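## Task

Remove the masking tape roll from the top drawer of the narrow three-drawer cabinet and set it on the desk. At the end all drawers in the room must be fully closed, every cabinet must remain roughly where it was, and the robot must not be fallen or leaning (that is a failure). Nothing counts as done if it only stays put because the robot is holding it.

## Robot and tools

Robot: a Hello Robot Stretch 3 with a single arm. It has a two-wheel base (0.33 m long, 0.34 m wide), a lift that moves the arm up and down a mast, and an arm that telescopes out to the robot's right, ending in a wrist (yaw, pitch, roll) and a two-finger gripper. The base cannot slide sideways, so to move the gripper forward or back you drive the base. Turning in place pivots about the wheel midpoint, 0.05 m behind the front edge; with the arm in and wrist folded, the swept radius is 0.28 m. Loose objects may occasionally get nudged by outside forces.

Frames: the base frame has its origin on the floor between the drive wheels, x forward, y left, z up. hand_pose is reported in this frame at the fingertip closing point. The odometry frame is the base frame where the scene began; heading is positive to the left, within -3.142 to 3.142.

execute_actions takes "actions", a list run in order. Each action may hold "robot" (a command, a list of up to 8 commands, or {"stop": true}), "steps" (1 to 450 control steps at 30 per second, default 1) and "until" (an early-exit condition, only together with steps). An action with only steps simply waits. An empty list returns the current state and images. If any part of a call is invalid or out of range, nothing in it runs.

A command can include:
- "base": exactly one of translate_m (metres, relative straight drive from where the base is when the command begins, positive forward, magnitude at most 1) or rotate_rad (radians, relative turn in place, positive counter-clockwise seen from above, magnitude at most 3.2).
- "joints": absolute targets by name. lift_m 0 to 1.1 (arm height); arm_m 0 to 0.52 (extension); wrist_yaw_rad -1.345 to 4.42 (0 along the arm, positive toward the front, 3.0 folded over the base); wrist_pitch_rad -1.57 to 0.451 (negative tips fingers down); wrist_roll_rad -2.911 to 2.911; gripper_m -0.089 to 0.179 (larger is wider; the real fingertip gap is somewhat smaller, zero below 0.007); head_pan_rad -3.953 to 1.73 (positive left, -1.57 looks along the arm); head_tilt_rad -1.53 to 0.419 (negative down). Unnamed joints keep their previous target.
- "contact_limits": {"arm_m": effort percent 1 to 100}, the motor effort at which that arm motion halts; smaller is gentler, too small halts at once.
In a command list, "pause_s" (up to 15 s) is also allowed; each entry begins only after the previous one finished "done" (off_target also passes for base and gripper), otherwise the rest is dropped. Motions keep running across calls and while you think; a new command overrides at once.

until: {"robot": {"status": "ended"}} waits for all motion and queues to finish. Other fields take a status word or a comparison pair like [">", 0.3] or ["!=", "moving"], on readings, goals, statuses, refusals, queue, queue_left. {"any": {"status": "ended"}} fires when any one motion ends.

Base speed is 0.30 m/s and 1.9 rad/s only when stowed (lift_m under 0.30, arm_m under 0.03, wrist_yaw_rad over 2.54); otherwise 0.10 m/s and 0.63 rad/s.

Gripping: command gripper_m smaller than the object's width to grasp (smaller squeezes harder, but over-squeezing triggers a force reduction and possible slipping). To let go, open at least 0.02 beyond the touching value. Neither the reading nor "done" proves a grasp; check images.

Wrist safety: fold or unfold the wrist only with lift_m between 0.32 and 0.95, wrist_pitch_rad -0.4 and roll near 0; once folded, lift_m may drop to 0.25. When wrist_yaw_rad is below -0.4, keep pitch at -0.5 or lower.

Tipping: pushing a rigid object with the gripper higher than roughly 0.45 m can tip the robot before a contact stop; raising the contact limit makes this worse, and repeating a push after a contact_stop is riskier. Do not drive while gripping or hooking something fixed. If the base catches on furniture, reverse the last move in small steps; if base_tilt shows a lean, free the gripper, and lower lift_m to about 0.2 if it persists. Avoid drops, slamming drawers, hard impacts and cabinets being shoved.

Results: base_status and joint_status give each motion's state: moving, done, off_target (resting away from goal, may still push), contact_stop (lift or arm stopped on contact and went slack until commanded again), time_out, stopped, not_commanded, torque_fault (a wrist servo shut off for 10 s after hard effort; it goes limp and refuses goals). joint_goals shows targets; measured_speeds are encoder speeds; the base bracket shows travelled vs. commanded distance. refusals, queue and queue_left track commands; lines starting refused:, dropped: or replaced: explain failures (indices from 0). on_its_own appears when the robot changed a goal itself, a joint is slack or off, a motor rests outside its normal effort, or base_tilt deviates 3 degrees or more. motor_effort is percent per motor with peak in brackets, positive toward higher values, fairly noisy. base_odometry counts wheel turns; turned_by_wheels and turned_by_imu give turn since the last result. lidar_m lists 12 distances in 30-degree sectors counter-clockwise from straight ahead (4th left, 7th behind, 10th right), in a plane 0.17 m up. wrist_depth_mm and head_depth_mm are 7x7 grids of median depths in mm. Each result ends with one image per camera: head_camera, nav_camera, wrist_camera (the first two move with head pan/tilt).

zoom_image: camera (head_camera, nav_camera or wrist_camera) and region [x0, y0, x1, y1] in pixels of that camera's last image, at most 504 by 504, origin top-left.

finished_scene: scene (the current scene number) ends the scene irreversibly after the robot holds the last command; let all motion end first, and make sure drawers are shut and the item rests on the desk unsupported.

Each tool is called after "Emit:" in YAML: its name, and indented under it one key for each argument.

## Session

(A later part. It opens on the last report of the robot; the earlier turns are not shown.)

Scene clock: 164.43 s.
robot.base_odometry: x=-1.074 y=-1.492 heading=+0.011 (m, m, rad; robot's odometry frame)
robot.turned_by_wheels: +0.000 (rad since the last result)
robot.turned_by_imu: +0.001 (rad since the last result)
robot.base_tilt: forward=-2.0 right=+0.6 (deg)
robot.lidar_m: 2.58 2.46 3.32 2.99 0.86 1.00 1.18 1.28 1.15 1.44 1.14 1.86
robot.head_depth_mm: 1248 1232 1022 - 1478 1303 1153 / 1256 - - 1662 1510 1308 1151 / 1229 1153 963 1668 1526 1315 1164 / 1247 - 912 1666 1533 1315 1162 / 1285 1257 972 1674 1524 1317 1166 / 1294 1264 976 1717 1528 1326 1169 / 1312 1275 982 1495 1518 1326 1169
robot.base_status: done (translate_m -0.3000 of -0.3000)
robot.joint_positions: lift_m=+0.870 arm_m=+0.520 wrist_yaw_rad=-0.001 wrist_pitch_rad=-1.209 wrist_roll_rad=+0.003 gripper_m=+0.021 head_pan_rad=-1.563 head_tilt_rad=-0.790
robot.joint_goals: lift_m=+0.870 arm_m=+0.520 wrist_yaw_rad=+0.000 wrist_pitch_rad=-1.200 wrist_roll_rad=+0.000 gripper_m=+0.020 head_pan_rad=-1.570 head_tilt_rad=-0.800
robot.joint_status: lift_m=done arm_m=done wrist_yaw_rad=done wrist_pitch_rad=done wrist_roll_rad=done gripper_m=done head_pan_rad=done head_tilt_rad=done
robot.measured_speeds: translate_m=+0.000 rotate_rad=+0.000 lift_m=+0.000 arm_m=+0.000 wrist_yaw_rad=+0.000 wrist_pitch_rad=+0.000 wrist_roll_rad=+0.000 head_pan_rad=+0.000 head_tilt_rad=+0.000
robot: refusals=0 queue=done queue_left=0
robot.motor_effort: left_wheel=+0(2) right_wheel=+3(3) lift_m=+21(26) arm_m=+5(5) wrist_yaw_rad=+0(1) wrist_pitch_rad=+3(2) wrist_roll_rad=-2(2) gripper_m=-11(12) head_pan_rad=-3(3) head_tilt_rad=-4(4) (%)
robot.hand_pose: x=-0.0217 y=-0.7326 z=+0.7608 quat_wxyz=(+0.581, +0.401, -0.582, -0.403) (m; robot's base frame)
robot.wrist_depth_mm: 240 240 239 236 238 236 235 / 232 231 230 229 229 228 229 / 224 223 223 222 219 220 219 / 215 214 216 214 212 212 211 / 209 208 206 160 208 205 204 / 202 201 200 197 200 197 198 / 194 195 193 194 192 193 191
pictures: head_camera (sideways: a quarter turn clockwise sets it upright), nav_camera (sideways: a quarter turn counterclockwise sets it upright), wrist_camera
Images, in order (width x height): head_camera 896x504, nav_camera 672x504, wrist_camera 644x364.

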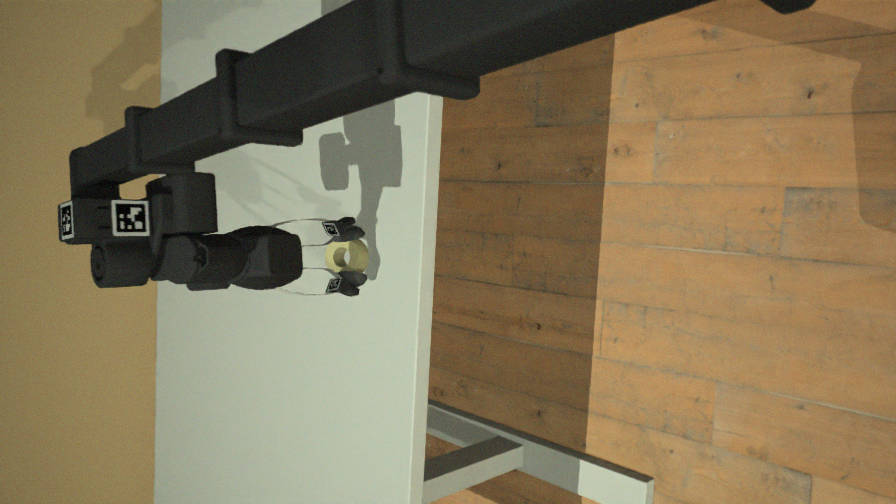

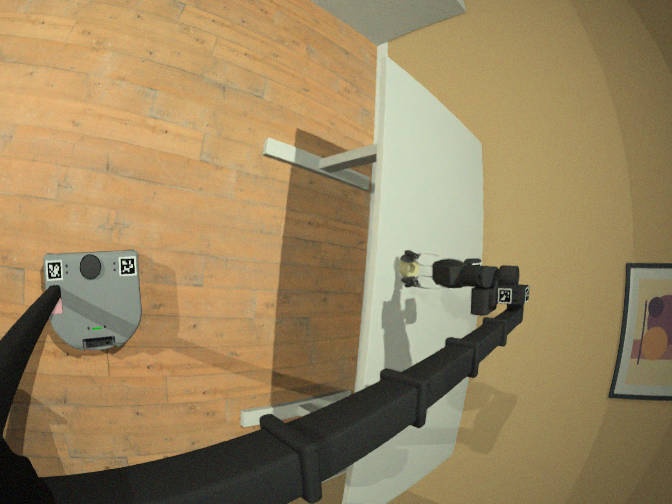

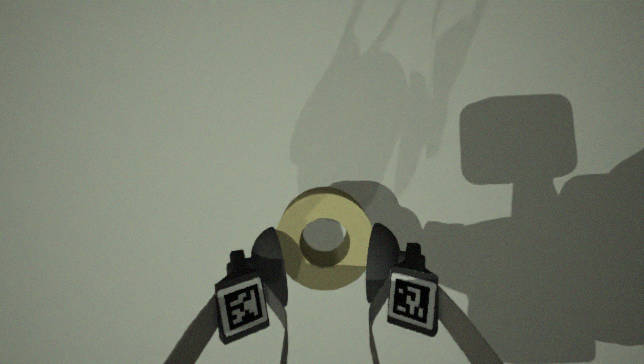

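Emit:
execute_actions:
  actions:
    - {"robot":{"joints":{"lift_m":0.846}},"steps":100,"until":{"robot":{"status":"ended"}}}
    - {"robot":{"joints":{"gripper_m":0.09}},"steps":60,"until":{"robot":{"status":"ended"}}}
    - {"robot":{"joints":{"lift_m":0.93}},"steps":100,"until":{"robot":{"status":"ended"}}}

Scene clock: 170.70 s.
robot.base_odometry: x=-1.074 y=-1.492 heading=+0.011 (m, m, rad; robot's odometry frame)
robot.turned_by_wheels: +0.000 (rad since the last result)
robot.turned_by_imu: +0.001 (rad since the last result)
robot.base_tilt: forward=-2.0 right=+0.5 (deg)
robot.lidar_m: 2.57 2.45 3.32 2.99 0.86 1.01 1.18 1.28 1.15 1.44 1.14 1.86
robot.head_depth_mm: 1244 - - 1663 1510 1308 1151 / 1215 - 960 1666 1515 1313 1151 / - 1251 970 1664 1512 1314 1162 / - - 971 1687 1527 1319 1161 / 1292 1261 960 1673 1531 1321 1161 / 1294 1268 981 1717 1533 1323 1168 / 1309 1276 982 1503 1525 1328 1167
robot.base_status: done (translate_m -0.3000 of -0.3000)
robot.joint_positions: lift_m=+0.930 arm_m=+0.520 wrist_yaw_rad=-0.001 wrist_pitch_rad=-1.199 wrist_roll_rad=+0.003 gripper_m=+0.090 head_pan_rad=-1.563 head_tilt_rad=-0.790
robot.joint_goals: lift_m=+0.930 arm_m=+0.520 wrist_yaw_rad=+0.000 wrist_pitch_rad=-1.200 wrist_roll_rad=+0.000 gripper_m=+0.090 head_pan_rad=-1.570 head_tilt_rad=-0.800
robot.joint_status: lift_m=done arm_m=done wrist_yaw_rad=done wrist_pitch_rad=done wrist_roll_rad=done gripper_m=done head_pan_rad=done head_tilt_rad=done
robot.measured_speeds: translate_m=+0.000 rotate_rad=+0.000 lift_m=+0.000 arm_m=+0.000 wrist_yaw_rad=+0.000 wrist_pitch_rad=+0.000 wrist_roll_rad=+0.000 head_pan_rad=+0.000 head_tilt_rad=+0.000
robot: refusals=0 queue=done queue_left=0
robot.motor_effort: left_wheel=-1(2) right_wheel=+3(3) lift_m=+31(32) arm_m=+4(5) wrist_yaw_rad=+0(1) wrist_pitch_rad=-1(5) wrist_roll_rad=-2(2) gripper_m=+0(83) head_pan_rad=-3(3) head_tilt_rad=-4(4) (%)
robot.hand_pose: x=-0.0217 y=-0.7351 z=+0.8209 quat_wxyz=(+0.583, +0.398, -0.584, -0.400) (m; robot's base frame)
robot.wrist_depth_mm: 310 311 311 309 307 308 307 / 302 298 298 297 293 293 293 / 288 289 284 286 283 281 282 / 277 277 274 275 272 278 273 / 269 265 267 261 267 262 263 / 260 256 256 253 256 255 254 / 255 253 247 247 247 246 246
pictures: head_camera (sideways: a quarter turn clockwise sets it upright), nav_camera (sideways: a quarter turn counterclockwise sets it upright), wrist_camera
Images, in order (width x height): head_camera 896x504, nav_camera 672x504, wrist_camera 644x364.

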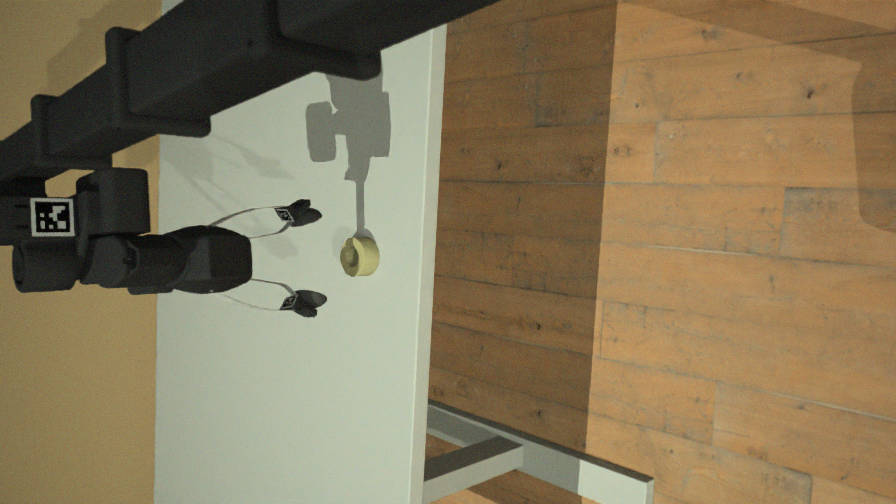

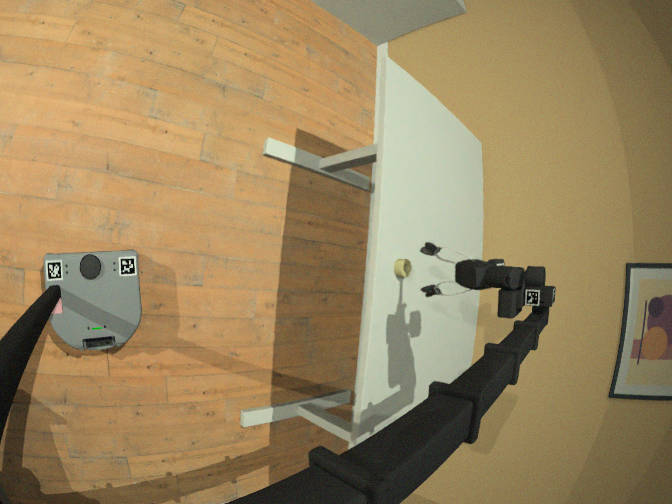

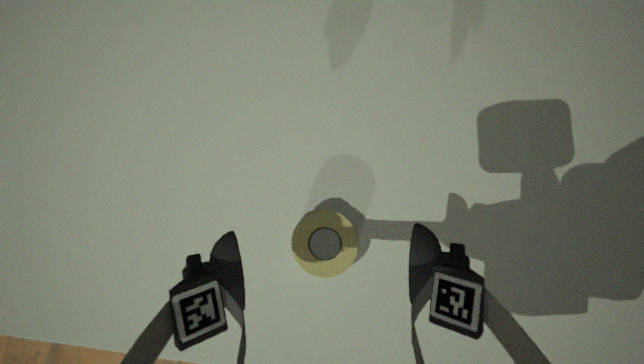

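Emit:
execute_actions:
  actions:
    - {"robot":[{"joints":{"arm_m":0.0,"gripper_m":0.0},"base":{"translate_m":0.3}},{"base":{"rotate_rad":-1.55},"joints":{"wrist_pitch_rad":-0.8,"lift_m":0.75,"head_tilt_rad":-0.85}},{"base":{"translate_m":-0.93}},{"joints":{"lift_m":0.56}}],"steps":450,"until":{"robot":{"status":"ended"}}}
    - {"steps":450,"until":{"robot":{"status":"ended"}}}

Scene clock: 200.90 s.
robot.base_odometry: x=-0.804 y=-0.559 heading=-1.539 (m, m, rad; robot's odometry frame)
robot.turned_by_wheels: -1.550 (rad since the last result)
robot.turned_by_imu: -1.537 (rad since the last result)
robot.base_tilt: forward=-2.0 right=+0.5 (deg)
robot.lidar_m: 1.99 2.32 2.45 1.96 2.13 2.37 2.35 1.64 1.33 0.76 0.82 2.08
robot.head_depth_mm: 1161 1331 1545 1714 1463 1278 1155 / 1170 1343 1565 1709 1466 1282 - / 1176 1367 1223 1098 1045 1243 - / 1194 1378 1222 1142 1048 1264 1147 / 1206 1387 1228 1144 1052 1253 1150 / 1221 1401 1572 1147 1029 1270 1152 / 1230 1416 1674 1734 1488 1301 1152
robot.base_status: done (translate_m -0.9300 of -0.9300)
robot.joint_positions: lift_m=+0.560 arm_m=+0.000 wrist_yaw_rad=+0.001 wrist_pitch_rad=-0.815 wrist_roll_rad=+0.003 gripper_m=+0.000 head_pan_rad=-1.563 head_tilt_rad=-0.839
robot.joint_goals: lift_m=+0.560 arm_m=+0.000 wrist_yaw_rad=+0.000 wrist_pitch_rad=-0.800 wrist_roll_rad=+0.000 gripper_m=+0.000 head_pan_rad=-1.570 head_tilt_rad=-0.850
robot.joint_status: lift_m=done arm_m=done wrist_yaw_rad=done wrist_pitch_rad=done wrist_roll_rad=done gripper_m=done head_pan_rad=done head_tilt_rad=done
robot.measured_speeds: translate_m=+0.000 rotate_rad=+0.000 lift_m=+0.000 arm_m=+0.000 wrist_yaw_rad=+0.000 wrist_pitch_rad=+0.000 wrist_roll_rad=+0.000 head_pan_rad=+0.000 head_tilt_rad=+0.000
robot: refusals=0 queue=done queue_left=0
robot.motor_effort: left_wheel=+2(6) right_wheel=-2(9) lift_m=+20(34) arm_m=-6(4) wrist_yaw_rad=-1(1) wrist_pitch_rad=+6(7) wrist_roll_rad=-2(2) gripper_m=-2(83) head_pan_rad=-3(3) head_tilt_rad=-4(10) (%)
robot.hand_pose: x=-0.0215 y=-0.3035 z=+0.4960 quat_wxyz=(+0.649, +0.280, -0.650, -0.281) (m; robot's base frame)
robot.wrist_depth_mm: - 456 526 512 510 - - / 267 263 257 246 245 - 978 / 332 305 292 284 277 852 850 / 830 765 371 351 337 782 755 / 725 719 723 722 695 680 694 / 670 653 647 - 627 624 632 / 598 583 587 583 585 568 574
pictures: head_camera (sideways: a quarter turn clockwise sets it upright), nav_camera (sideways: a quarter turn counterclockwise sets it upright), wrist_camera
Images, in order (width x height): head_camera 896x504, nav_camera 672x504, wrist_camera 644x364.

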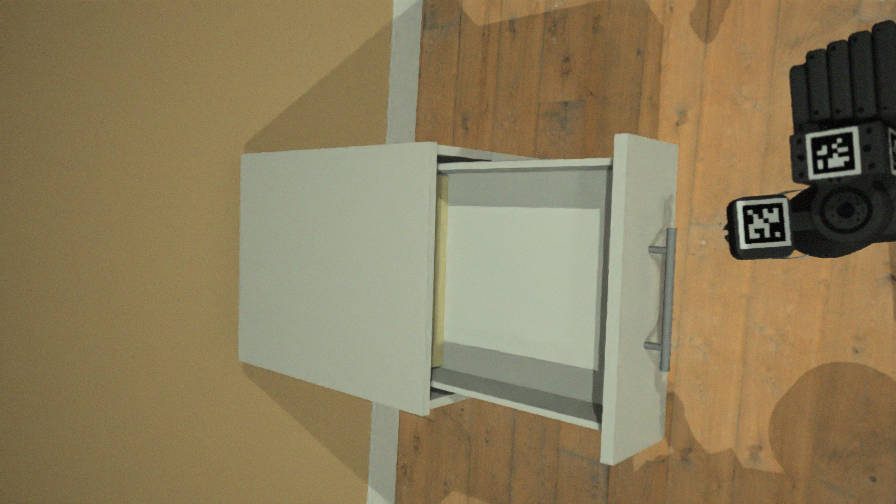

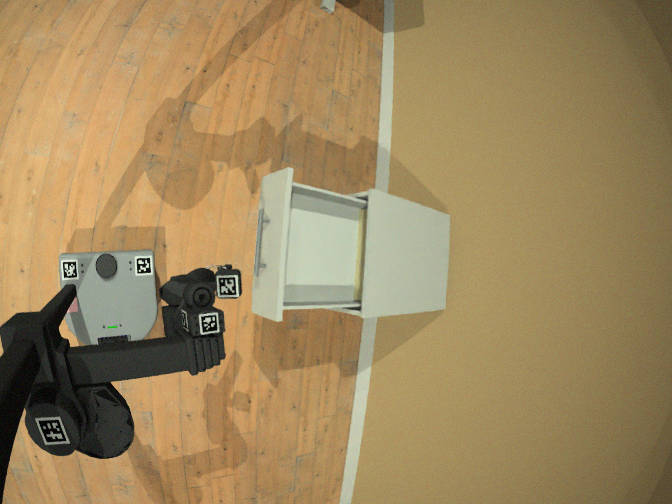

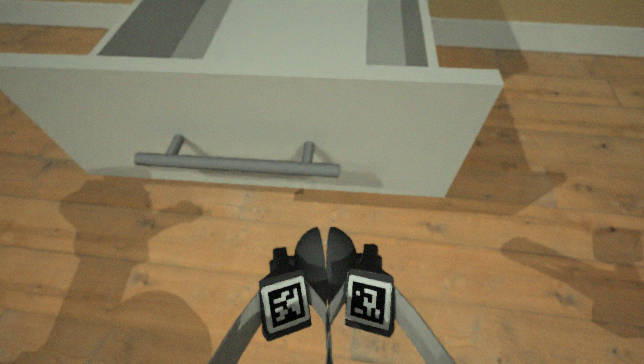

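Emit:
execute_actions:
  actions:
    - {"robot":[{"joints":{"lift_m":0.535},"base":{"translate_m":0.06}},{"joints":{"arm_m":0.5},"contact_limits":{"arm_m":25}}],"steps":450,"until":{"robot":{"status":"ended"}}}

Scene clock: 210.40 s.
robot.base_odometry: x=-0.802 y=-0.619 heading=-1.538 (m, m, rad; robot's odometry frame)
robot.turned_by_wheels: +0.000 (rad since the last result)
robot.turned_by_imu: +0.006 (rad since the last result)
robot.base_tilt: forward=-2.0 right=+0.5 (deg)
robot.lidar_m: 1.93 2.27 2.43 1.96 2.11 2.43 2.41 1.64 0.80 0.79 1.47 2.02
robot.head_depth_mm: 1169 1334 1564 1705 1466 1283 1146 / 1182 1357 1506 1627 1474 - - / 1190 1370 1254 1137 1384 1283 1148 / 1207 1385 1260 1217 1393 1287 1144 / 1217 1400 1227 1164 1425 1295 1147 / 1228 1420 1663 1690 1480 1296 1148 / 1242 1433 1688 1736 1485 1296 1153
robot.base_status: done (translate_m +0.0600 of +0.0600)
robot.joint_positions: lift_m=+0.535 arm_m=+0.499 wrist_yaw_rad=+0.005 wrist_pitch_rad=-0.882 wrist_roll_rad=+0.003 gripper_m=+0.000 head_pan_rad=-1.563 head_tilt_rad=-0.841
robot.joint_goals: lift_m=+0.535 arm_m=+0.500 wrist_yaw_rad=+0.000 wrist_pitch_rad=-0.800 wrist_roll_rad=+0.000 gripper_m=+0.000 head_pan_rad=-1.570 head_tilt_rad=-0.850
robot.joint_status: lift_m=done arm_m=done wrist_yaw_rad=done wrist_pitch_rad=done wrist_roll_rad=done gripper_m=done head_pan_rad=done head_tilt_rad=done
robot.measured_speeds: translate_m=+0.000 rotate_rad=+0.000 lift_m=+0.000 arm_m=+0.000 wrist_yaw_rad=+0.000 wrist_pitch_rad=+0.000 wrist_roll_rad=+0.000 head_pan_rad=+0.000 head_tilt_rad=+0.000
robot: refusals=0 queue=done queue_left=0
robot.motor_effort: left_wheel=+2(6) right_wheel=-4(9) lift_m=+18(19) arm_m=+20(22) wrist_yaw_rad=-4(10) wrist_pitch_rad=+30(31) wrist_roll_rad=-2(2) gripper_m=-2(4) head_pan_rad=-3(3) head_tilt_rad=-4(4) (%)
robot.contact_limits: arm_m 25 (drawing in: default 31, maximum 51; extending or still: default 42, maximum 69)
robot.hand_pose: x=-0.0209 y=-0.7879 z=+0.4609 quat_wxyz=(+0.640, +0.303, -0.639, -0.301) (m; robot's base frame)
robot.wrist_depth_mm: 178 176 174 171 168 166 165 / 156 154 153 151 149 147 147 / 139 138 135 135 133 132 131 / 164 149 136 127 123 120 118 / 653 220 193 165 155 142 130 / 608 607 258 - 220 193 180 / 579 560 560 479 368 298 536
pictures: head_camera (sideways: a quarter turn clockwise sets it upright), nav_camera (sideways: a quarter turn counterclockwise sets it upright), wrist_camera
Images, in order (width x height): head_camera 896x504, nav_camera 672x504, wrist_camera 644x364.

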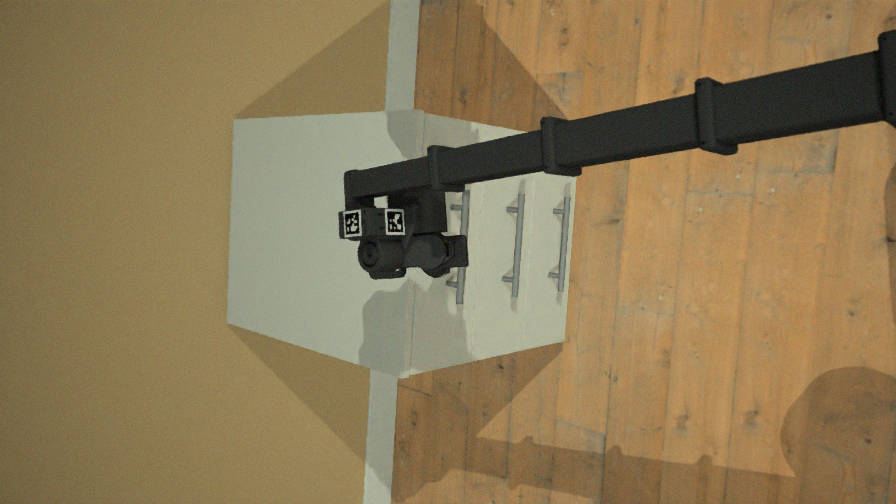

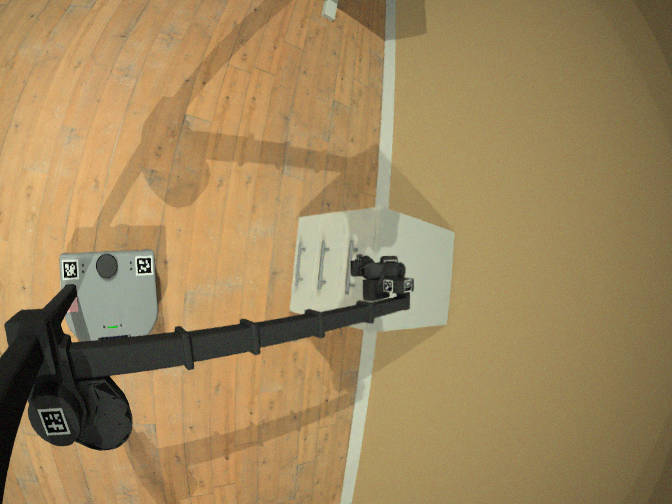

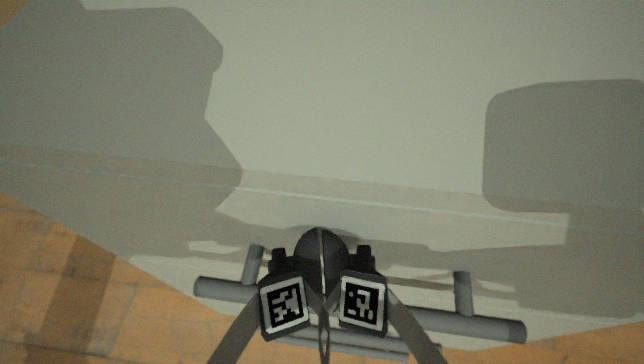

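Emit:
execute_actions:
  actions:
    - {"robot":[{"joints":{"arm_m":0.485,"lift_m":0.57}},{"joints":{"arm_m":0.2,"lift_m":0.6}}],"steps":300,"until":{"robot":{"status":"ended"}}}

Scene clock: 217.27 s.
robot.base_odometry: x=-0.802 y=-0.619 heading=-1.539 (m, m, rad; robot's odometry frame)
robot.turned_by_wheels: +0.000 (rad since the last result)
robot.turned_by_imu: +0.001 (rad since the last result)
robot.base_tilt: forward=-2.0 right=+0.5 (deg)
robot.lidar_m: 1.93 2.27 2.43 1.96 2.12 2.43 2.41 1.64 0.79 0.79 1.47 2.02
robot.head_depth_mm: 1171 1331 1568 1702 1457 1280 1156 / 1180 1351 1498 1625 1496 - 1129 / 1191 1371 1214 1122 - 1285 1141 / 1207 1379 1227 1135 1404 1287 1147 / 1213 1386 1227 1162 1426 1288 1144 / 1235 1409 1666 1693 1481 1291 1150 / 1243 1431 1693 1734 1486 1296 1150
robot.base_status: done (translate_m +0.0600 of +0.0600)
robot.joint_positions: lift_m=+0.600 arm_m=+0.200 wrist_yaw_rad=+0.001 wrist_pitch_rad=-0.815 wrist_roll_rad=+0.003 gripper_m=+0.000 head_pan_rad=-1.563 head_tilt_rad=-0.841
robot.joint_goals: lift_m=+0.600 arm_m=+0.200 wrist_yaw_rad=+0.000 wrist_pitch_rad=-0.800 wrist_roll_rad=+0.000 gripper_m=+0.000 head_pan_rad=-1.570 head_tilt_rad=-0.850
robot.joint_status: lift_m=done arm_m=done wrist_yaw_rad=done wrist_pitch_rad=done wrist_roll_rad=done gripper_m=done head_pan_rad=done head_tilt_rad=done
robot.measured_speeds: translate_m=+0.000 rotate_rad=+0.000 lift_m=+0.000 arm_m=+0.000 wrist_yaw_rad=+0.000 wrist_pitch_rad=+0.000 wrist_roll_rad=+0.000 head_pan_rad=+0.000 head_tilt_rad=+0.000
robot: refusals=0 queue=done queue_left=0
robot.motor_effort: left_wheel=+1(4) right_wheel=-2(7) lift_m=+32(35) arm_m=-6(17) wrist_yaw_rad=-1(6) wrist_pitch_rad=+5(30) wrist_roll_rad=-2(2) gripper_m=-2(3) head_pan_rad=-3(3) head_tilt_rad=-4(4) (%)
robot.hand_pose: x=-0.0215 y=-0.5035 z=+0.5354 quat_wxyz=(+0.649, +0.280, -0.650, -0.281) (m; robot's base frame)
robot.wrist_depth_mm: - - 381 361 350 348 819 / - - 435 406 402 873 902 / 952 947 544 503 477 898 889 / 858 836 809 619 586 802 811 / 762 777 756 748 746 723 734 / 706 709 665 - 663 671 662 / 628 635 624 615 602 606 606
pictures: head_camera (sideways: a quarter turn clockwise sets it upright), nav_camera (sideways: a quarter turn counterclockwise sets it upright), wrist_camera
Images, in order (width x height): head_camera 896x504, nav_camera 672x504, wrist_camera 644x364.

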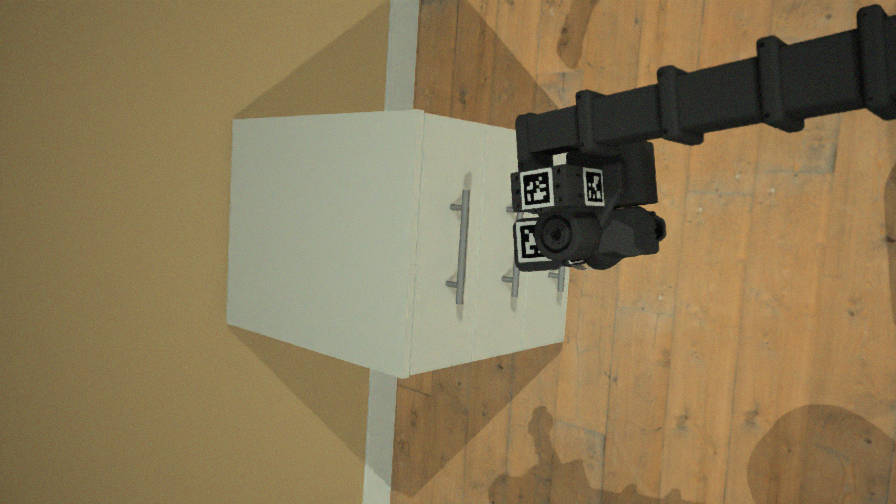

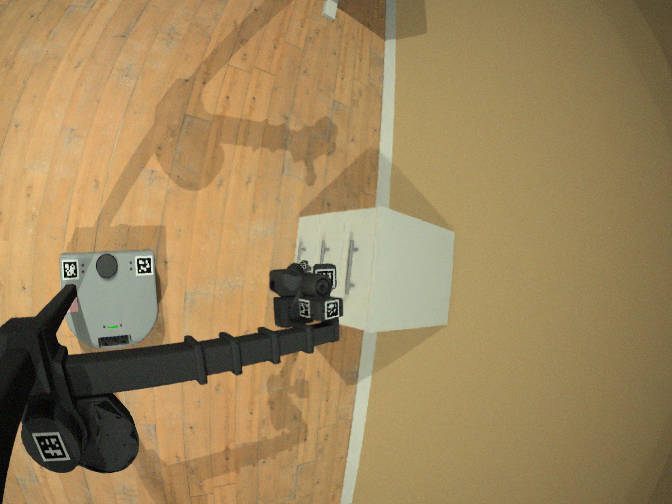

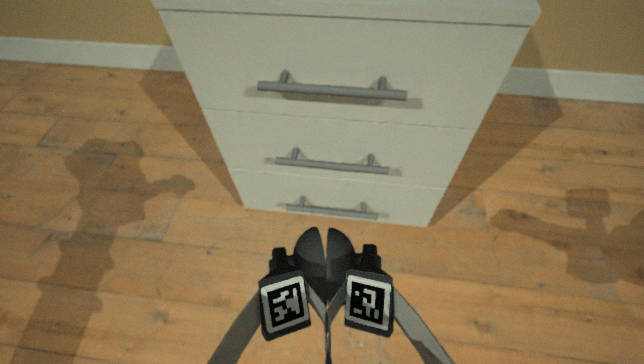

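Emit:
finished_scene:
  scene: 1

The scene is finished: the task was done.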